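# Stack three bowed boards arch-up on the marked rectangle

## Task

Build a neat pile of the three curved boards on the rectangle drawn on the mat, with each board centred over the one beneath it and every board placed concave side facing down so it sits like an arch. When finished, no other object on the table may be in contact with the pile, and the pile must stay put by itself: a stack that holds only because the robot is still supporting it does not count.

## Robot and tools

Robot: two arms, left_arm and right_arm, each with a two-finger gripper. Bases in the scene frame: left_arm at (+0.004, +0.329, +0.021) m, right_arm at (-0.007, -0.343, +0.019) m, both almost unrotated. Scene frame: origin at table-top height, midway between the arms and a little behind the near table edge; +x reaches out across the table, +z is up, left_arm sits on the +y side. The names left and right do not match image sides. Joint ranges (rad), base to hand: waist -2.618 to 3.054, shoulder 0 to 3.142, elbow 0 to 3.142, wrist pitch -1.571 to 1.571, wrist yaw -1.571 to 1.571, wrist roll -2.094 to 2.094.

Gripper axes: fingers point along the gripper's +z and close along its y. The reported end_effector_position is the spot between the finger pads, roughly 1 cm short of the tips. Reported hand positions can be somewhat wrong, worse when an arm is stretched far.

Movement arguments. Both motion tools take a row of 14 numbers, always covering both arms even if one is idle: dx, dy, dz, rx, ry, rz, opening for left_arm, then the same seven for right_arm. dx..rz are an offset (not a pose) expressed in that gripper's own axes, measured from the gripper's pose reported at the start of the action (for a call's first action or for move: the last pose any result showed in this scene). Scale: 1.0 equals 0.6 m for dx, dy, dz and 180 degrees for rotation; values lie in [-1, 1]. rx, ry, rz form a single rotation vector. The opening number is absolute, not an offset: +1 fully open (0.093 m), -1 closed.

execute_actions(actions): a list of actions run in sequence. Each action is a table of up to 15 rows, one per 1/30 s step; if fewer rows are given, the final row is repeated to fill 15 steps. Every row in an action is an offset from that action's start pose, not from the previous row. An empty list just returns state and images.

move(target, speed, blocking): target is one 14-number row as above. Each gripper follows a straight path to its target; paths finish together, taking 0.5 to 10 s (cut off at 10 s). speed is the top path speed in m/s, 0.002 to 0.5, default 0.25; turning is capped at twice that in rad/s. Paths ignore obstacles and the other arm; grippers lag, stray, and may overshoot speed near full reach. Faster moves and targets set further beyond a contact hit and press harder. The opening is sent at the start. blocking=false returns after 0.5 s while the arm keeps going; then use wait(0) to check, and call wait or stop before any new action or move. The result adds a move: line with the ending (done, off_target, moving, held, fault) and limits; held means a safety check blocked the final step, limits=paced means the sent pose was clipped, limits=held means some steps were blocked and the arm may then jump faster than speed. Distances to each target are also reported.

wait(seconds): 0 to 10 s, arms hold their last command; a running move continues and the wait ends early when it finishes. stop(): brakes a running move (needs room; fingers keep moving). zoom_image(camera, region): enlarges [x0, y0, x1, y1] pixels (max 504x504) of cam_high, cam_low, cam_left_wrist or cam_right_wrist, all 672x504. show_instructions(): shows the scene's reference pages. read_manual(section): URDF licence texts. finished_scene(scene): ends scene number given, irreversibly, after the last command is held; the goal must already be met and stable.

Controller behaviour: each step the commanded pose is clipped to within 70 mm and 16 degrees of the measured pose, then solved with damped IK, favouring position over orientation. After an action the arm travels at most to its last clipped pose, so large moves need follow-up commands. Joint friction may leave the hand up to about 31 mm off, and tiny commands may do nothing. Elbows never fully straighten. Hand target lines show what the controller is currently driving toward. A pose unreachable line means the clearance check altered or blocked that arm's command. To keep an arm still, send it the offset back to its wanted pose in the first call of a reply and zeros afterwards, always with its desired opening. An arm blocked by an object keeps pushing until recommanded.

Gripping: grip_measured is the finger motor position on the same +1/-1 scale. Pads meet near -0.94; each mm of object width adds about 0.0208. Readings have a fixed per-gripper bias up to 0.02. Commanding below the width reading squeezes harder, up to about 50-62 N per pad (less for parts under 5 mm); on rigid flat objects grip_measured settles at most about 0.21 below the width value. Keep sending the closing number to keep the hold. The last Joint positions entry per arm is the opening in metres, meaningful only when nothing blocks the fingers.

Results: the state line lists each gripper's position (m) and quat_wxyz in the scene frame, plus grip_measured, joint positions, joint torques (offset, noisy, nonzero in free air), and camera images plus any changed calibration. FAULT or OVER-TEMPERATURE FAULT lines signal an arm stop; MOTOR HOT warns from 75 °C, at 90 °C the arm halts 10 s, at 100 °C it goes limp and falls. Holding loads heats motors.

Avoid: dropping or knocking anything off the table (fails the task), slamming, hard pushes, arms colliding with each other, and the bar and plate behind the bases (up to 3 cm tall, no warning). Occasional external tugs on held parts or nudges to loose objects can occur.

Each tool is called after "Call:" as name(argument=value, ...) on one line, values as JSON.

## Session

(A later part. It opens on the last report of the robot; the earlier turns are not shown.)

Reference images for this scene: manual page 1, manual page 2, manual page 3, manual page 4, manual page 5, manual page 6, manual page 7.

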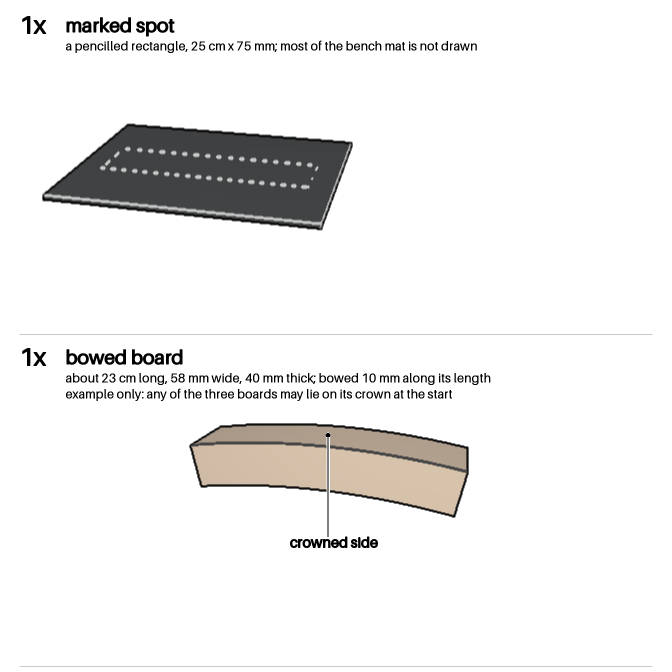

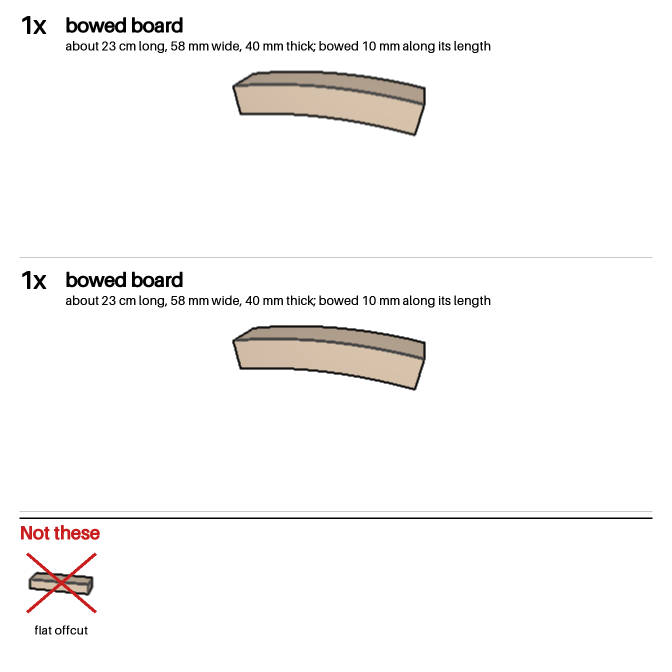

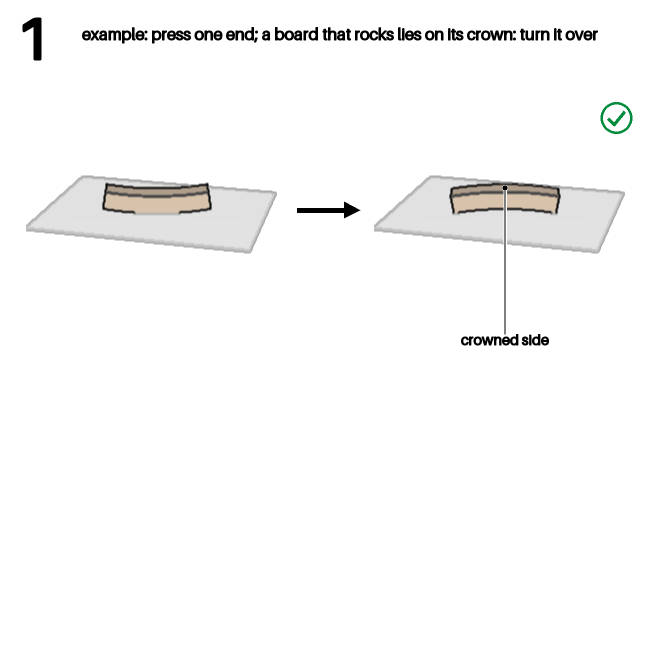

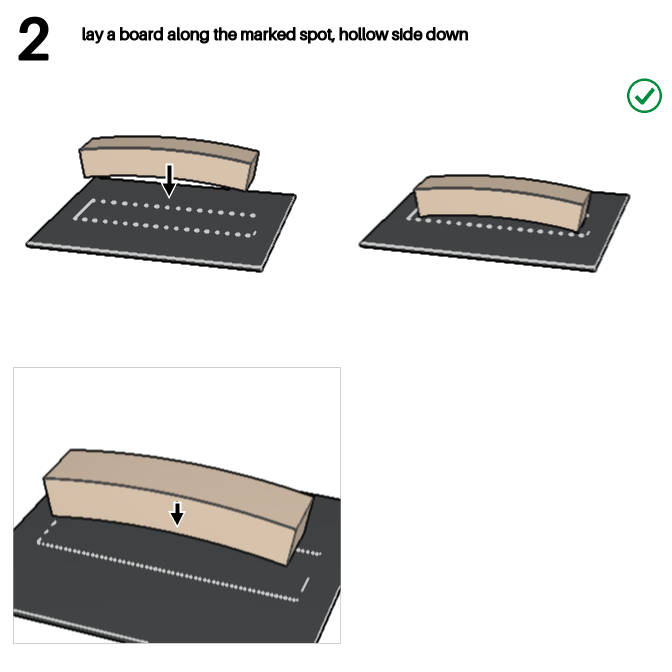

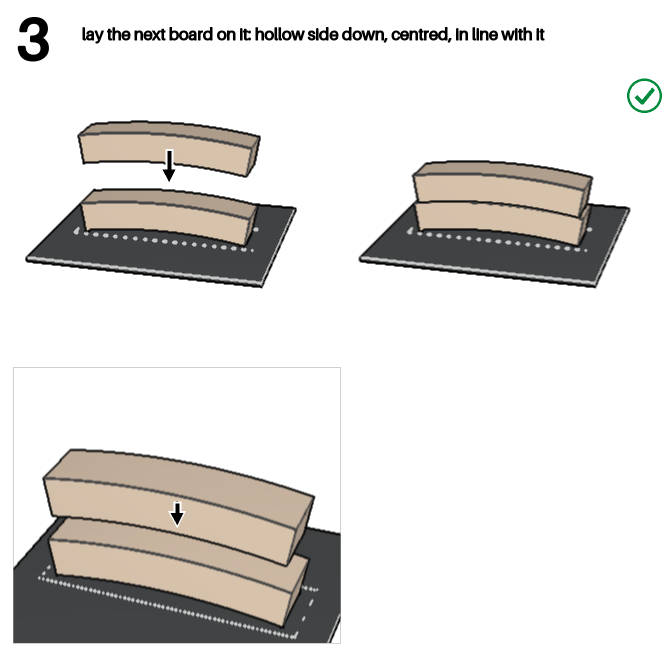

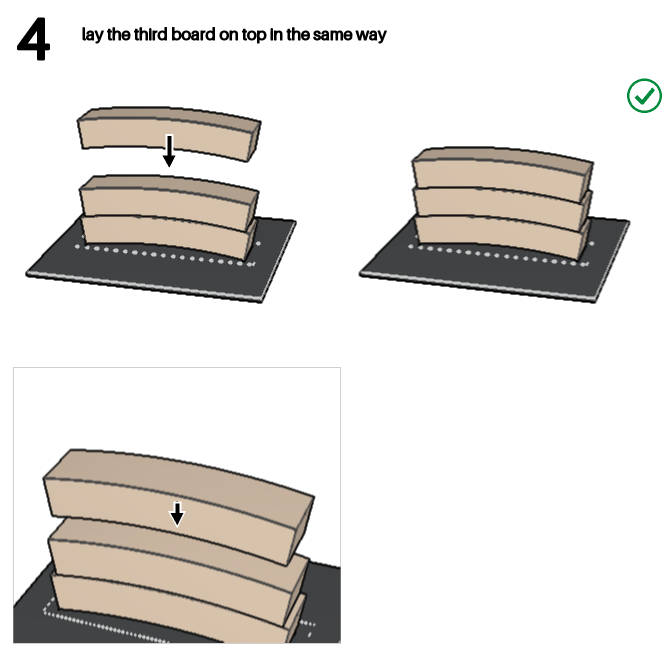

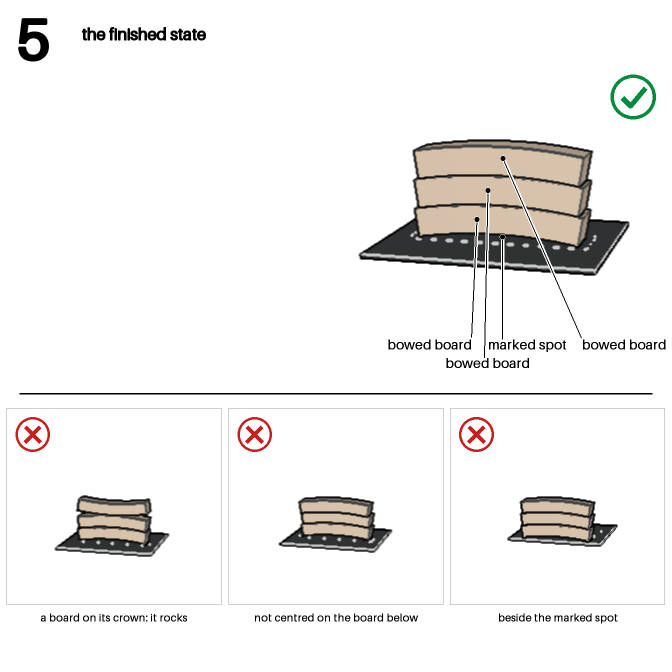

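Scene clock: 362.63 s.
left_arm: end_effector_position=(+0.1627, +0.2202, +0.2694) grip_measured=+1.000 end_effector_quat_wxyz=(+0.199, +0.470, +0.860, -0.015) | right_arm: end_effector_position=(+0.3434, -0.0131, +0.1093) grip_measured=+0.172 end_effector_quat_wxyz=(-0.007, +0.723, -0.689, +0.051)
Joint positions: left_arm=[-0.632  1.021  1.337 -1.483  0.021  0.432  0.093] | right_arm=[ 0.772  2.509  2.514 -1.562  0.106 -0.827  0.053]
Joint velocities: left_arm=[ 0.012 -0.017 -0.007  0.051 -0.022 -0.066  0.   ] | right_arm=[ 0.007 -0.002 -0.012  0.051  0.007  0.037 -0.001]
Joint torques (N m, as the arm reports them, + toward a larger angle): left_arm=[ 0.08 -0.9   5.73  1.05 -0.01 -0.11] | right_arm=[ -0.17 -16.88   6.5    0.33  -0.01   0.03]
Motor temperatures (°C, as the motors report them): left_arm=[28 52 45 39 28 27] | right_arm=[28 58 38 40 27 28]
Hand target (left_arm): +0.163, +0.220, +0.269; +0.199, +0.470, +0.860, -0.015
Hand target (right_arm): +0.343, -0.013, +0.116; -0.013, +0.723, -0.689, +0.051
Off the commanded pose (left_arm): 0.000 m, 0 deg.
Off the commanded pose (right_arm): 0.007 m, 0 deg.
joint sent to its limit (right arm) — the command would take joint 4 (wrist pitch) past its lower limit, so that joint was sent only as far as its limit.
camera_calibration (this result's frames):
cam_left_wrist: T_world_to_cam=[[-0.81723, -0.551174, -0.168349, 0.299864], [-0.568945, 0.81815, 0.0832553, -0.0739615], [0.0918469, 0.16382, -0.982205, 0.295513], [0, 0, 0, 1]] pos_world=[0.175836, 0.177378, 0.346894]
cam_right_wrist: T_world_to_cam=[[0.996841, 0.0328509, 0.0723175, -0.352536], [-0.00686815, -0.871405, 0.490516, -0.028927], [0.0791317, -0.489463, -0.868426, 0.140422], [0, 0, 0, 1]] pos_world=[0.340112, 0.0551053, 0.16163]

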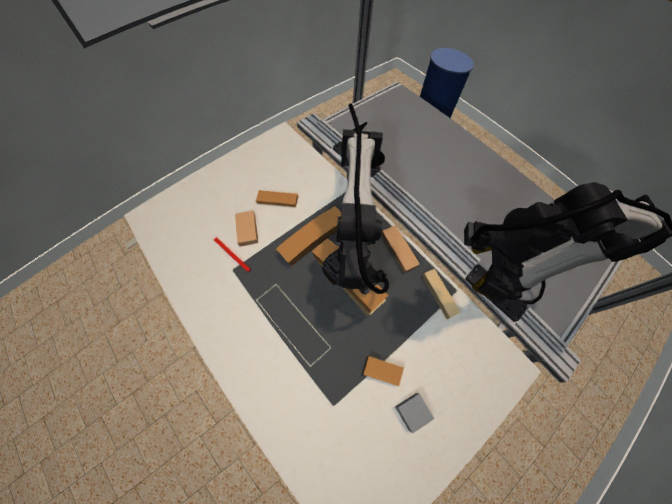

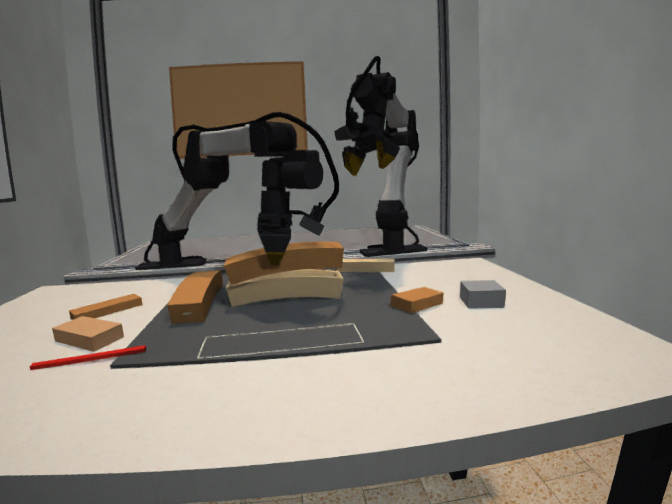

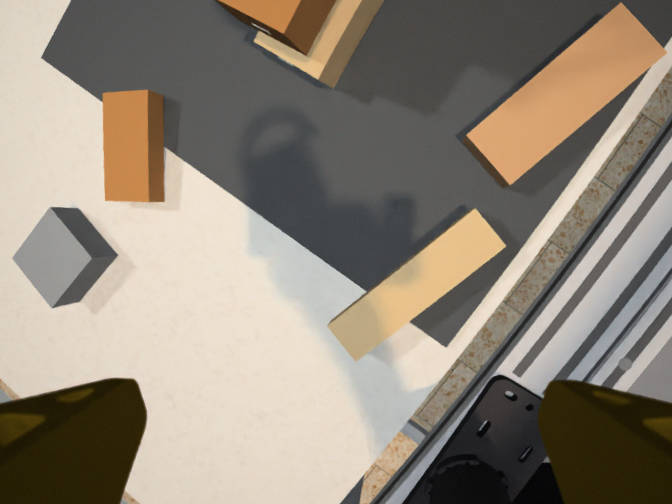

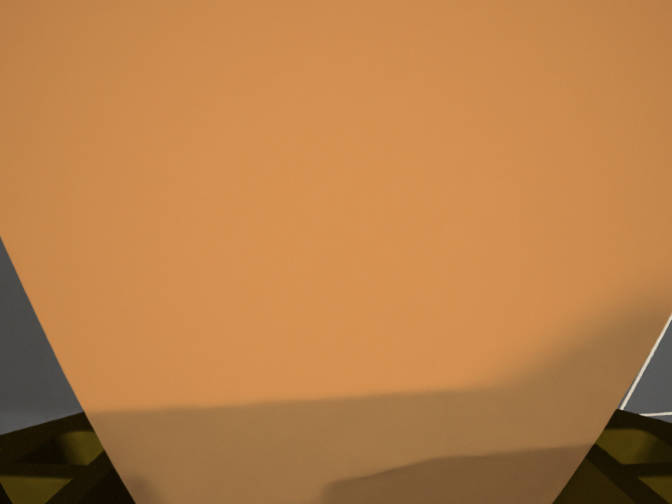

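Call:
execute_actions(actions=[[[0,0,0,0,0,0,1,-0.003,0.008,0.012,0,0.01,0,-0.25]],[[0,0,0,0,0,0,1,0,0,0.01,0,0,0,-0.05]],[[0,0,0,0,0,0,1,0,0,0.0,0,0,0,0.3]],[[0,0,0,0,0,0,1,0,0,0,0,0,0,1]],[[0,0,0,0,0,0,1,0.08,0,-0.1,0,0,0,1]],[[0,0,0,0,0,0,1,0.1,0,-0.05,0,0,0,1]],[[0,0,0,0,0,0,1,0.1,0,0,0,0,0,1]]])

Call:
zoom_image(camera="cam_low", region=[150,150,400,380])

Call:
zoom_image(camera="cam_high", region=[280,210,420,340])

Scene clock: 369.83 s.
left_arm: end_effector_position=(+0.1627, +0.2202, +0.2694) grip_measured=+1.000 end_effector_quat_wxyz=(+0.199, +0.470, +0.860, -0.015) | right_arm: end_effector_position=(+0.3525, -0.1797, +0.2315) grip_measured=+0.983 end_effector_quat_wxyz=(-0.081, +0.698, -0.707, +0.075)
Joint positions: left_arm=[-0.632  1.021  1.337 -1.483  0.021  0.432  0.093] | right_arm=[ 0.449  1.918  2.033 -1.485  0.098 -1.099  0.092]
Joint velocities: left_arm=[-0.007  0.012  0.017 -0.037 -0.007 -0.081  0.   ] | right_arm=[ 0.007  0.007 -0.042  0.066 -0.007  0.066  0.   ]
Joint torques (N m, as the arm reports them, + toward a larger angle): left_arm=[-0.18 -1.24  5.61  1.07 -0.03 -0.1 ] | right_arm=[  0.3  -11.13   5.17   0.75  -0.14   0.  ]
Motor temperatures (°C, as the motors report them): left_arm=[28 50 45 39 28 27] | right_arm=[28 60 38 39 27 28]
Hand target (left_arm): +0.163, +0.220, +0.269; +0.199, +0.470, +0.860, -0.015
Hand target (right_arm): +0.350, -0.175, +0.227; -0.081, +0.706, -0.700, +0.070
Off the commanded pose (left_arm): 0.000 m, 0 deg.
Off the commanded pose (right_arm): 0.008 m, 1 deg.
camera_calibration (this result's frames):
cam_left_wrist: T_world_to_cam=[[-0.81723, -0.551174, -0.168349, 0.299864], [-0.568945, 0.81815, 0.0832553, -0.0739615], [0.0918469, 0.16382, -0.982205, 0.295513], [0, 0, 0, 1]] pos_world=[0.175836, 0.177378, 0.346894]
cam_right_wrist: T_world_to_cam=[[0.977308, -0.0300419, 0.209684, -0.401092], [-0.11675, -0.902357, 0.414874, -0.183321], [0.176746, -0.42994, -0.885388, 0.144458], [0, 0, 0, 1]] pos_world=[0.345055, -0.115362, 0.288059]

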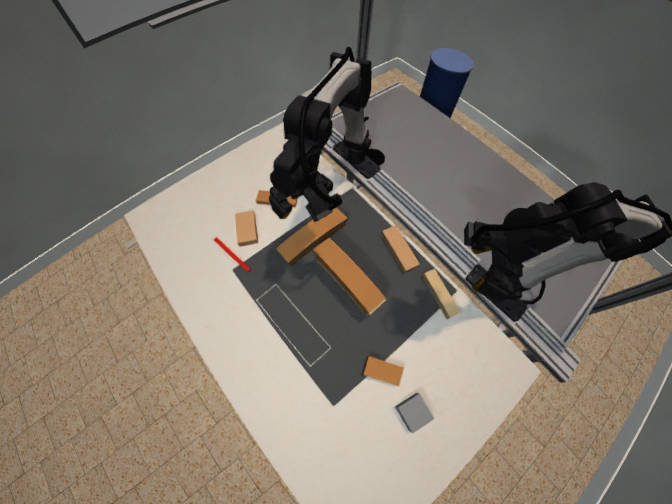

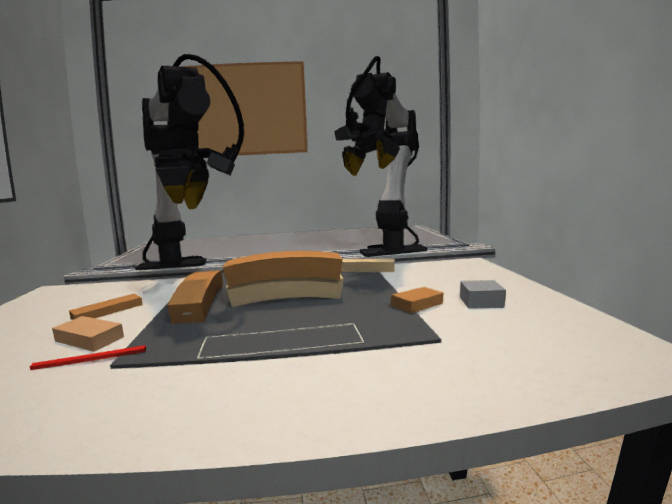

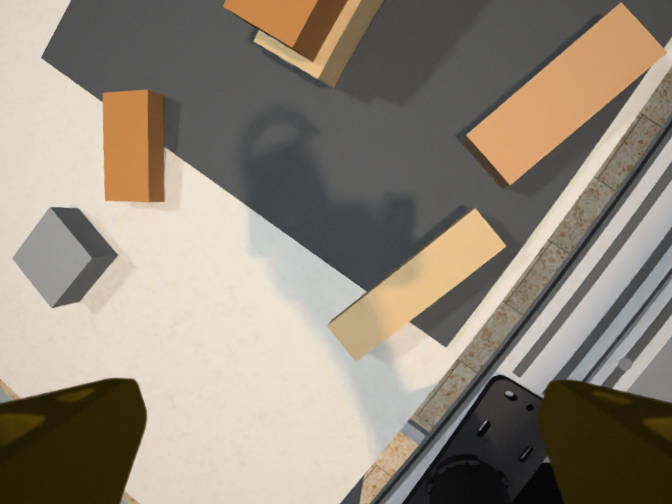

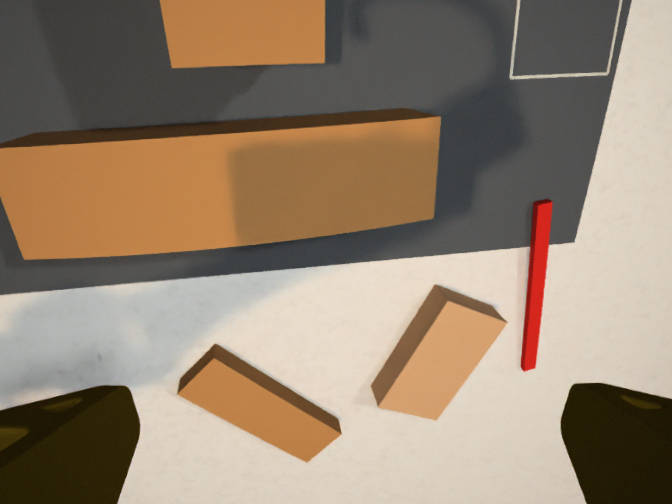

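Region (150, 150, 400, 380) of cam_low's 672x504 image, scaled by 2.016, with more detail than that image has; it fills the top 464 rows of this view, and the rest is white.

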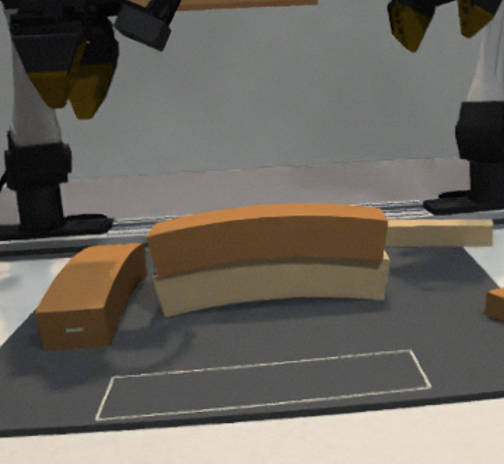

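Region (280, 210, 420, 340) of cam_high's 672x504 image, scaled by 3.600, with more detail than that image has; it fills the top 468 rows of this view, and the rest is white.

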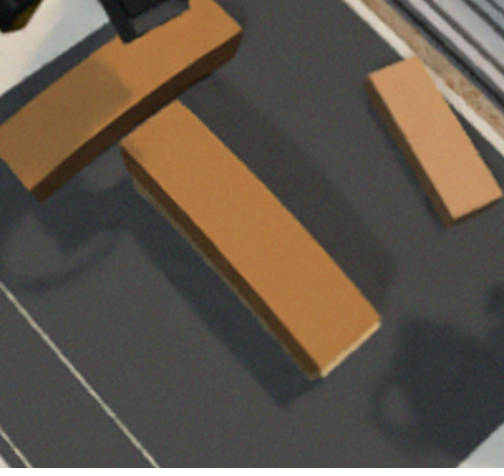

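Call:
move(target=[0,0,0,0,0,0,1,-0.283,0.054,0.16,-0.07,0.001,-0.018,1])

Scene clock: 377.37 s.
left_arm: end_effector_position=(+0.1627, +0.2202, +0.2694) grip_measured=+1.000 end_effector_quat_wxyz=(+0.199, +0.470, +0.860, -0.015) | right_arm: end_effector_position=(+0.3424, -0.0101, +0.1352) grip_measured=+0.983 end_effector_quat_wxyz=(-0.041, +0.724, -0.688, +0.006)
Joint positions: left_arm=[-0.632  1.021  1.337 -1.483  0.021  0.432  0.093] | right_arm=[ 0.745  2.442  2.498 -1.546  0.013 -0.856  0.092]
Joint velocities: left_arm=[ 0.007  0.007  0.007  0.081 -0.037 -0.037  0.   ] | right_arm=[ 0.007 -0.002 -0.012  0.11   0.051 -0.022 -0.   ]
Joint torques (N m, as the arm reports them, + toward a larger angle): left_arm=[-0.04 -1.18  5.51  1.   -0.06 -0.1 ] | right_arm=[  0.09 -13.9    7.74   0.3   -0.17   0.05]
Motor temperatures (°C, as the motors report them): left_arm=[28 49 45 39 28 27] | right_arm=[28 59 38 38 27 28]
Hand target (left_arm): +0.163, +0.220, +0.269; +0.199, +0.470, +0.860, -0.015
Hand target (right_arm): +0.340, -0.010, +0.130; -0.030, +0.722, -0.691, -0.000
Off the commanded pose (left_arm): 0.000 m, 0 deg.
Off the commanded pose (right_arm): 0.003 m, 5 deg.
joint sent to its limit (right arm) — the command would take joint 4 (wrist pitch) past its lower limit, so that joint was sent only as far as its limit.
move: off_target (right_arm)
camera_calibration (this result's frames):
cam_left_wrist: T_world_to_cam=[[-0.81723, -0.551174, -0.168349, 0.299864], [-0.568945, 0.81815, 0.0832553, -0.0739615], [0.0918469, 0.16382, -0.982205, 0.295513], [0, 0, 0, 1]] pos_world=[0.175836, 0.177378, 0.346894]
cam_right_wrist: T_world_to_cam=[[0.997824, 0.0325971, 0.0573133, -0.351822], [0.00756566, -0.920107, 0.391595, -0.0311167], [0.0654991, -0.390309, -0.918351, 0.176901], [0, 0, 0, 1]] pos_world=[0.339705, 0.0518839, 0.194807]

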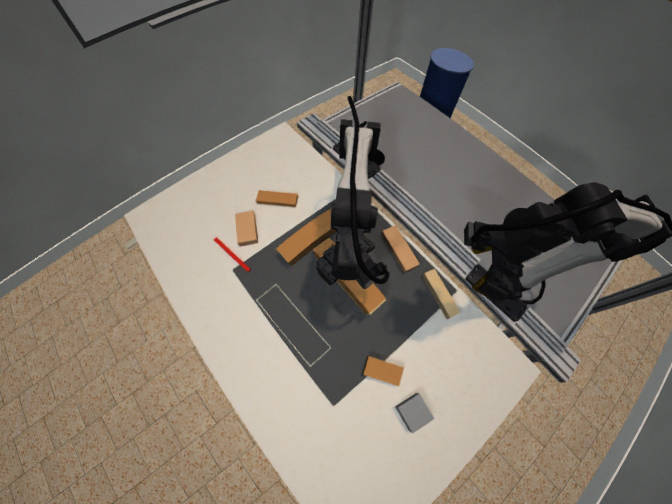

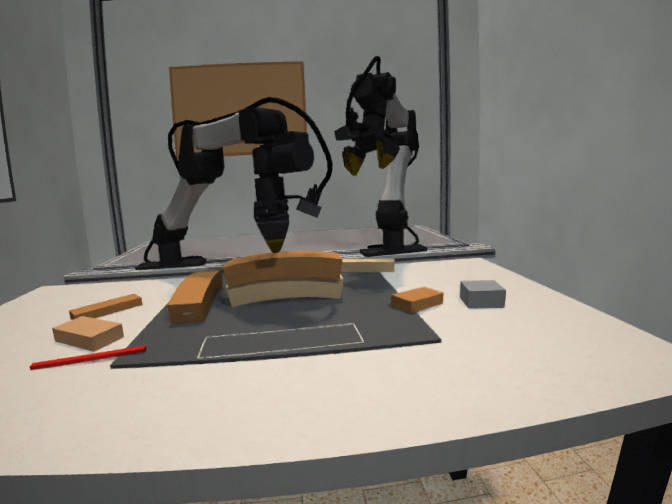

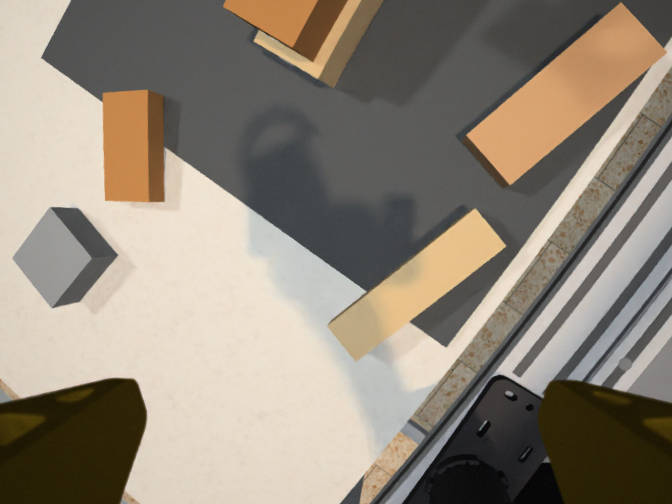

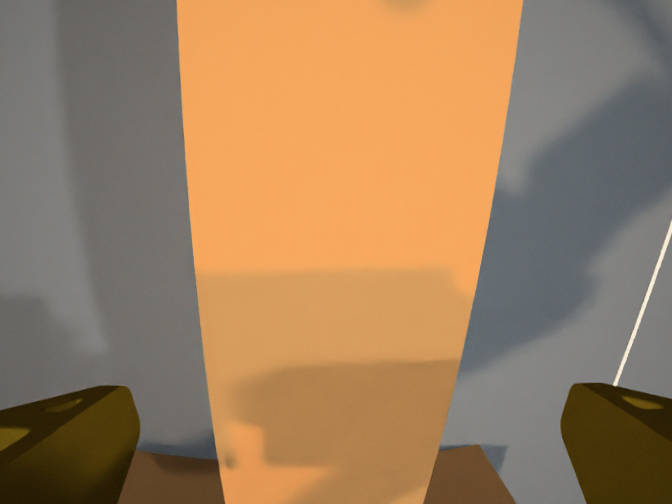

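Call:
move(target=[0,0,0,0,0,0,1,0.007,0.009,0.13,-0.021,0.015,0,1], speed=0.08)

Call:
zoom_image(camera="cam_low", region=[150,150,400,380])

Scene clock: 381.63 s.
left_arm: end_effector_position=(+0.1627, +0.2202, +0.2694) grip_measured=+1.000 end_effector_quat_wxyz=(+0.199, +0.470, +0.860, -0.015) | right_arm: end_effector_position=(+0.3436, -0.0083, +0.0768) grip_measured=+0.983 end_effector_quat_wxyz=(-0.020, +0.724, -0.689, +0.004)
Joint positions: left_arm=[-0.632  1.021  1.337 -1.483  0.021  0.432  0.093] | right_arm=[ 0.745  2.453  2.284 -1.364  0.012 -0.855  0.092]
Joint velocities: left_arm=[-0.012  0.002 -0.017 -0.007  0.007 -0.037  0.   ] | right_arm=[ 0.002 -0.007 -0.002 -0.051 -0.066  0.007  0.   ]
Joint torques (N m, as the arm reports them, + toward a larger angle): left_arm=[ 0.03 -1.04  5.65  1.02 -0.03 -0.14] | right_arm=[ -0.57 -13.23   5.42   0.49  -0.18  -0.01]
Motor temperatures (°C, as the motors report them): left_arm=[28 48 45 39 28 27] | right_arm=[28 60 38 38 27 28]
Hand target (left_arm): +0.163, +0.220, +0.269; +0.199, +0.470, +0.860, -0.015
Hand target (right_arm): +0.342, -0.012, +0.057; -0.001, +0.725, -0.689, +0.001
Off the commanded pose (left_arm): 0.000 m, 0 deg.
Off the commanded pose (right_arm): 0.020 m, 2 deg.
move: off_target (right_arm)
camera_calibration (this result's frames):
cam_left_wrist: T_world_to_cam=[[-0.81723, -0.551174, -0.168349, 0.299864], [-0.568945, 0.81815, 0.0832553, -0.0739615], [0.0918469, 0.16382, -0.982205, 0.295513], [0, 0, 0, 1]] pos_world=[0.175836, 0.177378, 0.346894]
cam_right_wrist: T_world_to_cam=[[0.999156, 0.0325365, 0.0250635, -0.34766], [0.0191229, -0.908614, 0.417198, -0.0124259], [0.0363472, -0.416367, -0.90847, 0.132884], [0, 0, 0, 1]] pos_world=[0.342775, 0.0553496, 0.134619]

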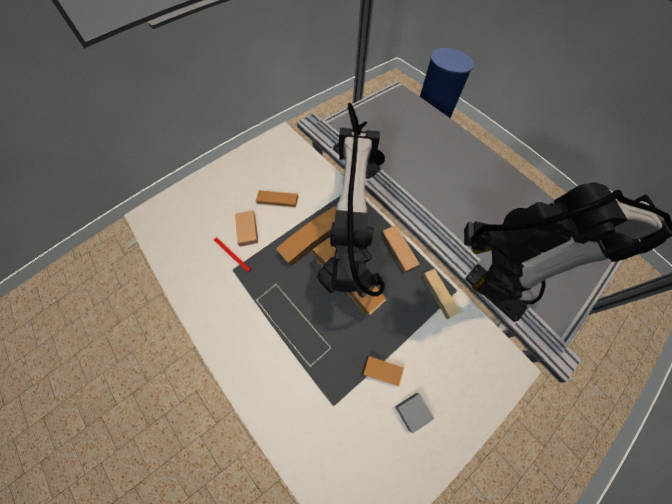

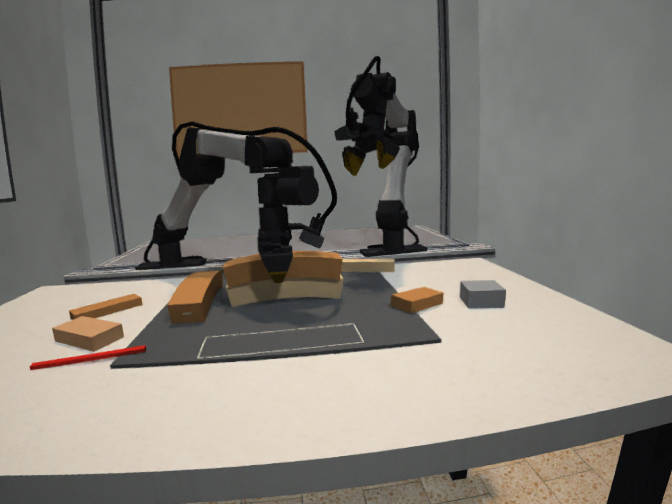

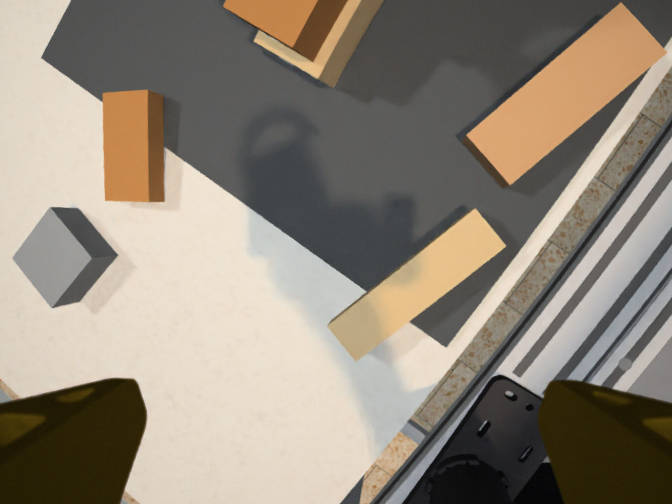

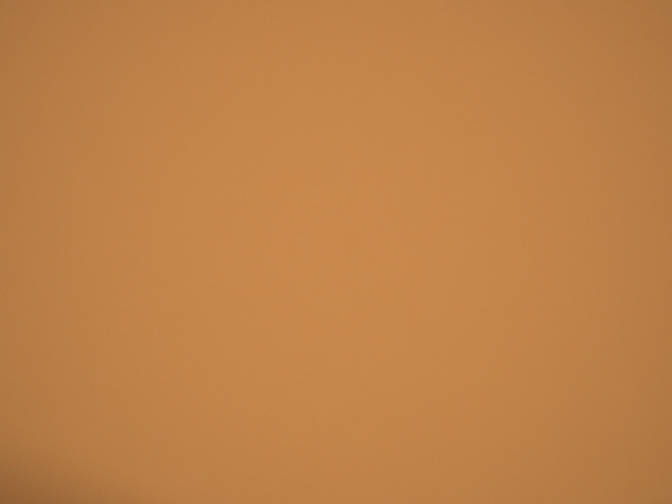

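Region (150, 150, 400, 380) of cam_low's 672x504 image, scaled by 2.016, with more detail than that image has; it fills the top 464 rows of this view, and the rest is white.

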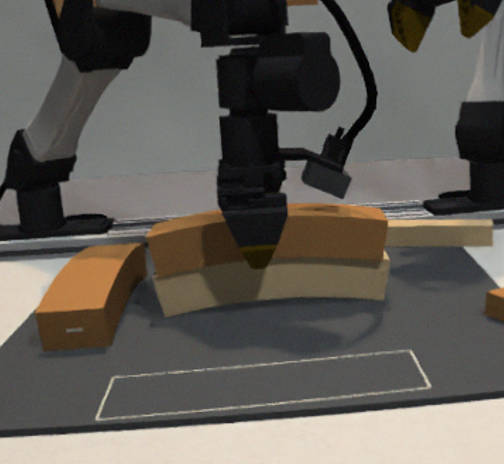

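Call:
execute_actions(actions=[[[0,0,0,0,0,0,1,0,0,0.045,0,0,0,1]],[[0,0,0,0,0,0,1,0,0,0,0,0,0,1]]])

Call:
zoom_image(camera="cam_low", region=[150,150,400,380])

Scene clock: 385.57 s.
left_arm: end_effector_position=(+0.1627, +0.2202, +0.2694) grip_measured=+1.000 end_effector_quat_wxyz=(+0.199, +0.470, +0.860, -0.015) | right_arm: end_effector_position=(+0.3461, -0.0050, +0.0608) grip_measured=+0.983 end_effector_quat_wxyz=(-0.030, +0.724, -0.689, +0.003)
Joint positions: left_arm=[-0.632  1.021  1.337 -1.483  0.021  0.432  0.093] | right_arm=[ 0.745  2.445  2.206 -1.273  0.008 -0.855  0.092]
Joint velocities: left_arm=[ 0.002  0.007  0.007  0.081 -0.022  0.037  0.   ] | right_arm=[-0.012  0.007  0.002  0.037 -0.037 -0.037  0.   ]
Joint torques (N m, as the arm reports them, + toward a larger angle): left_arm=[ 0.01 -0.92  5.66  1.05  0.   -0.13] | right_arm=[ -0.34 -15.68   7.07   0.41  -0.12  -0.02]
Motor temperatures (°C, as the motors report them): left_arm=[28 47 44 39 28 27] | right_arm=[28 60 38 38 27 28]
Hand target (left_arm): +0.163, +0.220, +0.269; +0.199, +0.470, +0.860, -0.015
Hand target (right_arm): +0.346, -0.005, +0.061; -0.030, +0.724, -0.689, +0.003
Off the commanded pose (left_arm): 0.000 m, 0 deg.
Off the commanded pose (right_arm): 0.000 m, 0 deg.
camera_calibration (this result's frames):
cam_left_wrist: T_world_to_cam=[[-0.81723, -0.551174, -0.168349, 0.299864], [-0.568945, 0.81815, 0.0832553, -0.0739615], [0.0918469, 0.16382, -0.982205, 0.295513], [0, 0, 0, 1]] pos_world=[0.175836, 0.177378, 0.346894]
cam_right_wrist: T_world_to_cam=[[0.99879, 0.0321113, 0.0372411, -0.350457], [0.0144274, -0.915374, 0.402347, -0.000262094], [0.0470094, -0.401323, -0.914729, 0.116503], [0, 0, 0, 1]] pos_world=[0.34456, 0.0577692, 0.119726]

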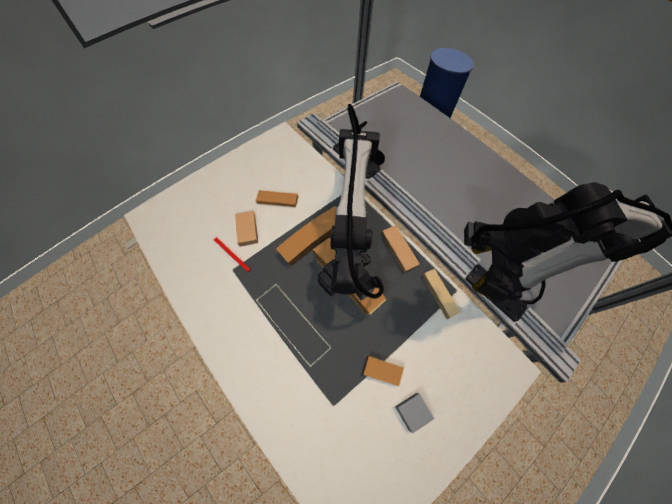

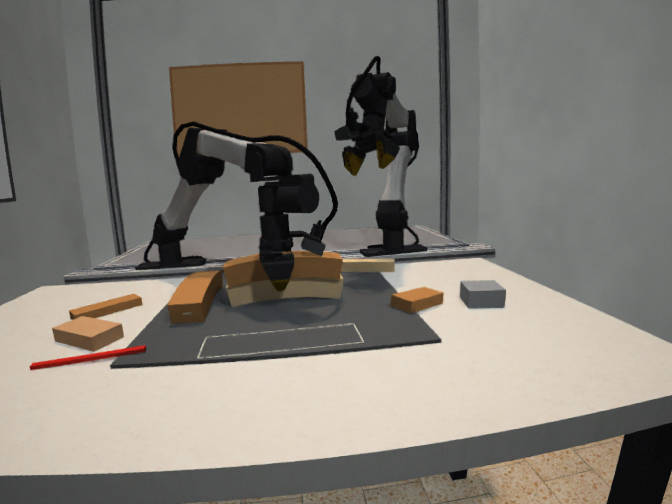

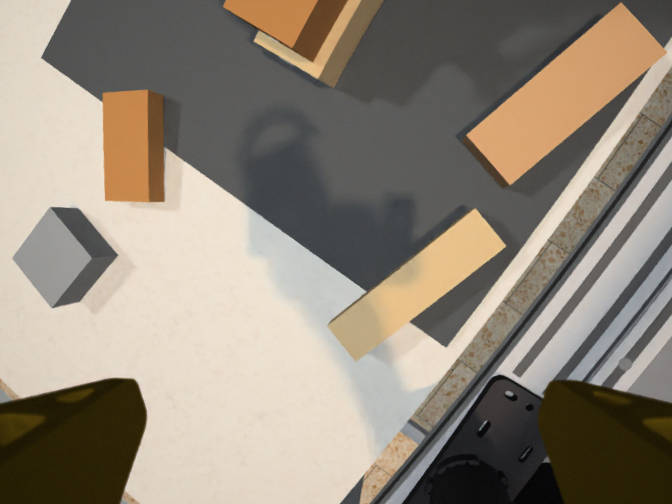

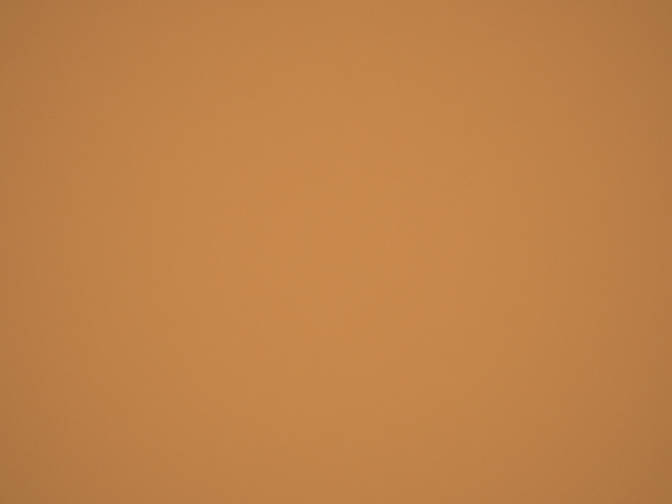

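Region (150, 150, 400, 380) of cam_low's 672x504 image, scaled by 2.016, with more detail than that image has; it fills the top 464 rows of this view, and the rest is white.

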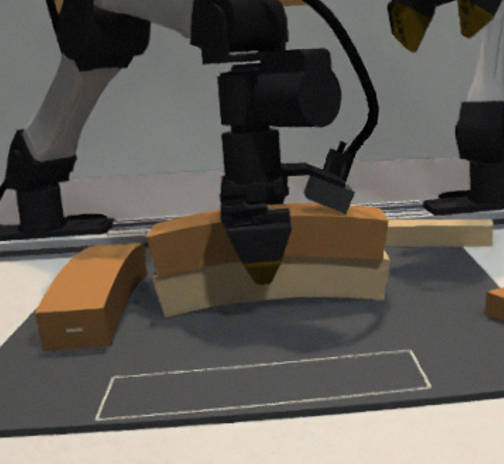

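Squeeze, open, raise ~2.2 cm, grip B only.

Call:
execute_actions(actions=[[[0,0,0,0,0,0,1,0,0,0,-0.015,0.01,0,0.4]],[[0,0,0,0,0,0,1,0,0,0,0,0,0,0.0]],[[0,0,0,0,0,0,1,0,0,0,0,0,0,-0.2]],[[0,0,0,0,0,0,1,0,0,0,0,0,0,-0.2]],[[0,0,0,0,0,0,1,0,0,0,0,0,0,0.7]],[[0,0,0,0,0,0,1,0,0,-0.05,0,0,0,0.7]],[[0,0,0,0,0,0,1,0,0,0,0,0,0,0.7]]])

Call:
zoom_image(camera="cam_low", region=[150,150,400,380])

Scene clock: 392.00 s.
left_arm: end_effector_position=(+0.1627, +0.2202, +0.2694) grip_measured=+1.000 end_effector_quat_wxyz=(+0.199, +0.470, +0.860, -0.015) | right_arm: end_effector_position=(+0.3402, -0.0032, +0.1027) grip_measured=+0.698 end_effector_quat_wxyz=(-0.013, +0.724, -0.690, -0.012)
Joint positions: left_arm=[-0.632  1.021  1.337 -1.483  0.021  0.432  0.093] | right_arm=[ 0.747  2.522  2.516 -1.542 -0.02  -0.85   0.079]
Joint velocities: left_arm=[ 0.012  0.012 -0.027 -0.095 -0.007 -0.022  0.   ] | right_arm=[-0.012 -0.002 -0.007 -0.066 -0.007 -0.066 -0.001]
Joint torques (N m, as the arm reports them, + toward a larger angle): left_arm=[-0.07 -1.12  5.8   0.97 -0.05 -0.09] | right_arm=[ -0.25 -15.67   6.7    0.35  -0.13   0.01]
Motor temperatures (°C, as the motors report them): left_arm=[28 46 44 39 28 27] | right_arm=[28 61 38 37 27 28]
Hand target (left_arm): +0.163, +0.220, +0.269; +0.199, +0.470, +0.860, -0.015
Hand target (right_arm): +0.340, -0.003, +0.103; -0.013, +0.724, -0.690, -0.012
Off the commanded pose (left_arm): 0.000 m, 0 deg.
Off the commanded pose (right_arm): 0.000 m, 0 deg.
camera_calibration (this result's frames):
cam_left_wrist: T_world_to_cam=[[-0.81723, -0.551174, -0.168349, 0.299864], [-0.568945, 0.81815, 0.0832553, -0.0739615], [0.0918469, 0.16382, -0.982205, 0.295513], [0, 0, 0, 1]] pos_world=[0.175836, 0.177378, 0.346894]
cam_right_wrist: T_world_to_cam=[[0.999492, 0.0308839, -0.00783752, -0.341857], [0.0314117, -0.913817, 0.40491, -0.0214925], [0.00534316, -0.404951, -0.914323, 0.169888], [0, 0, 0, 1]] pos_world=[0.341451, 0.059714, 0.161356]

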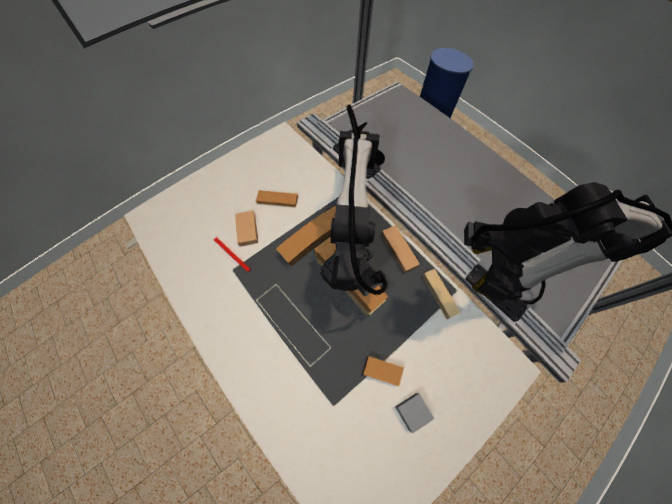

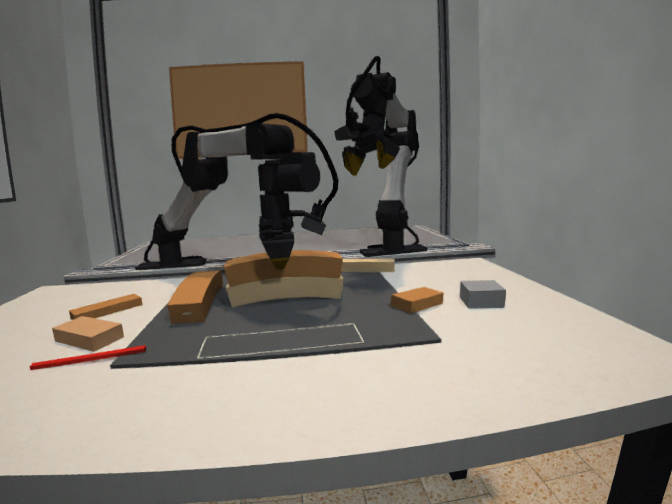

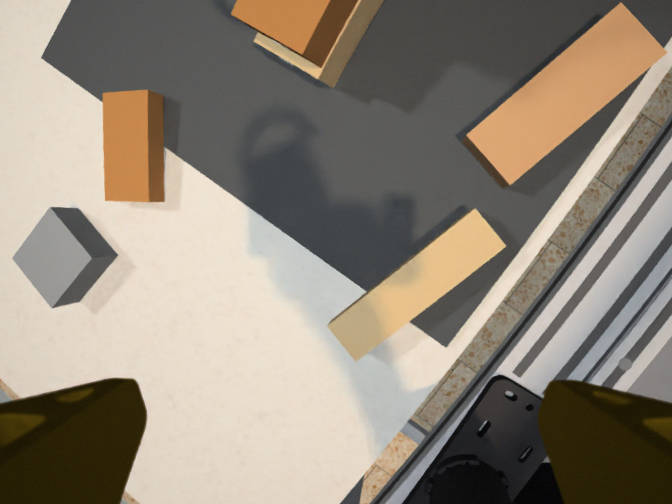

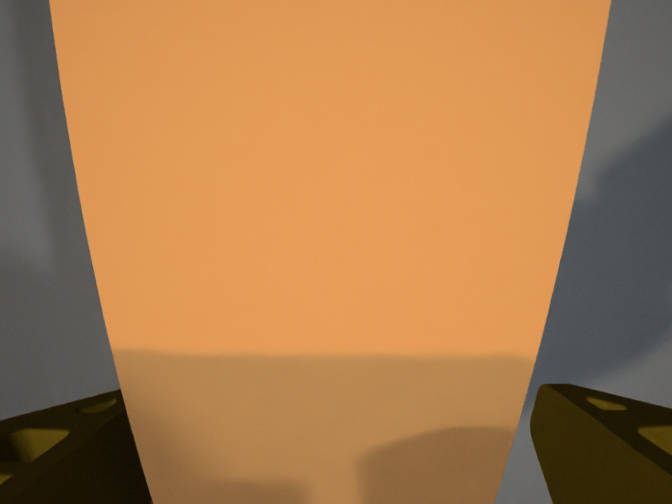

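Region (150, 150, 400, 380) of cam_low's 672x504 image, scaled by 2.016, with more detail than that image has; it fills the top 464 rows of this view, and the rest is white.

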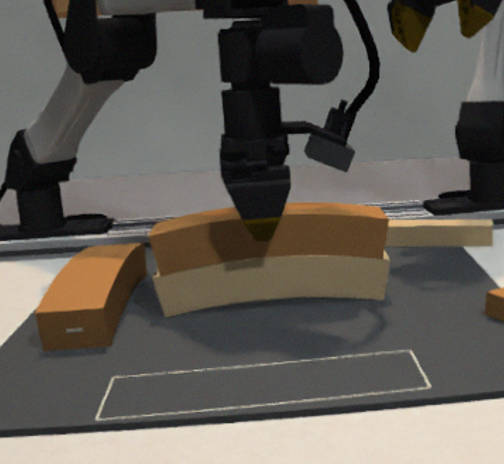

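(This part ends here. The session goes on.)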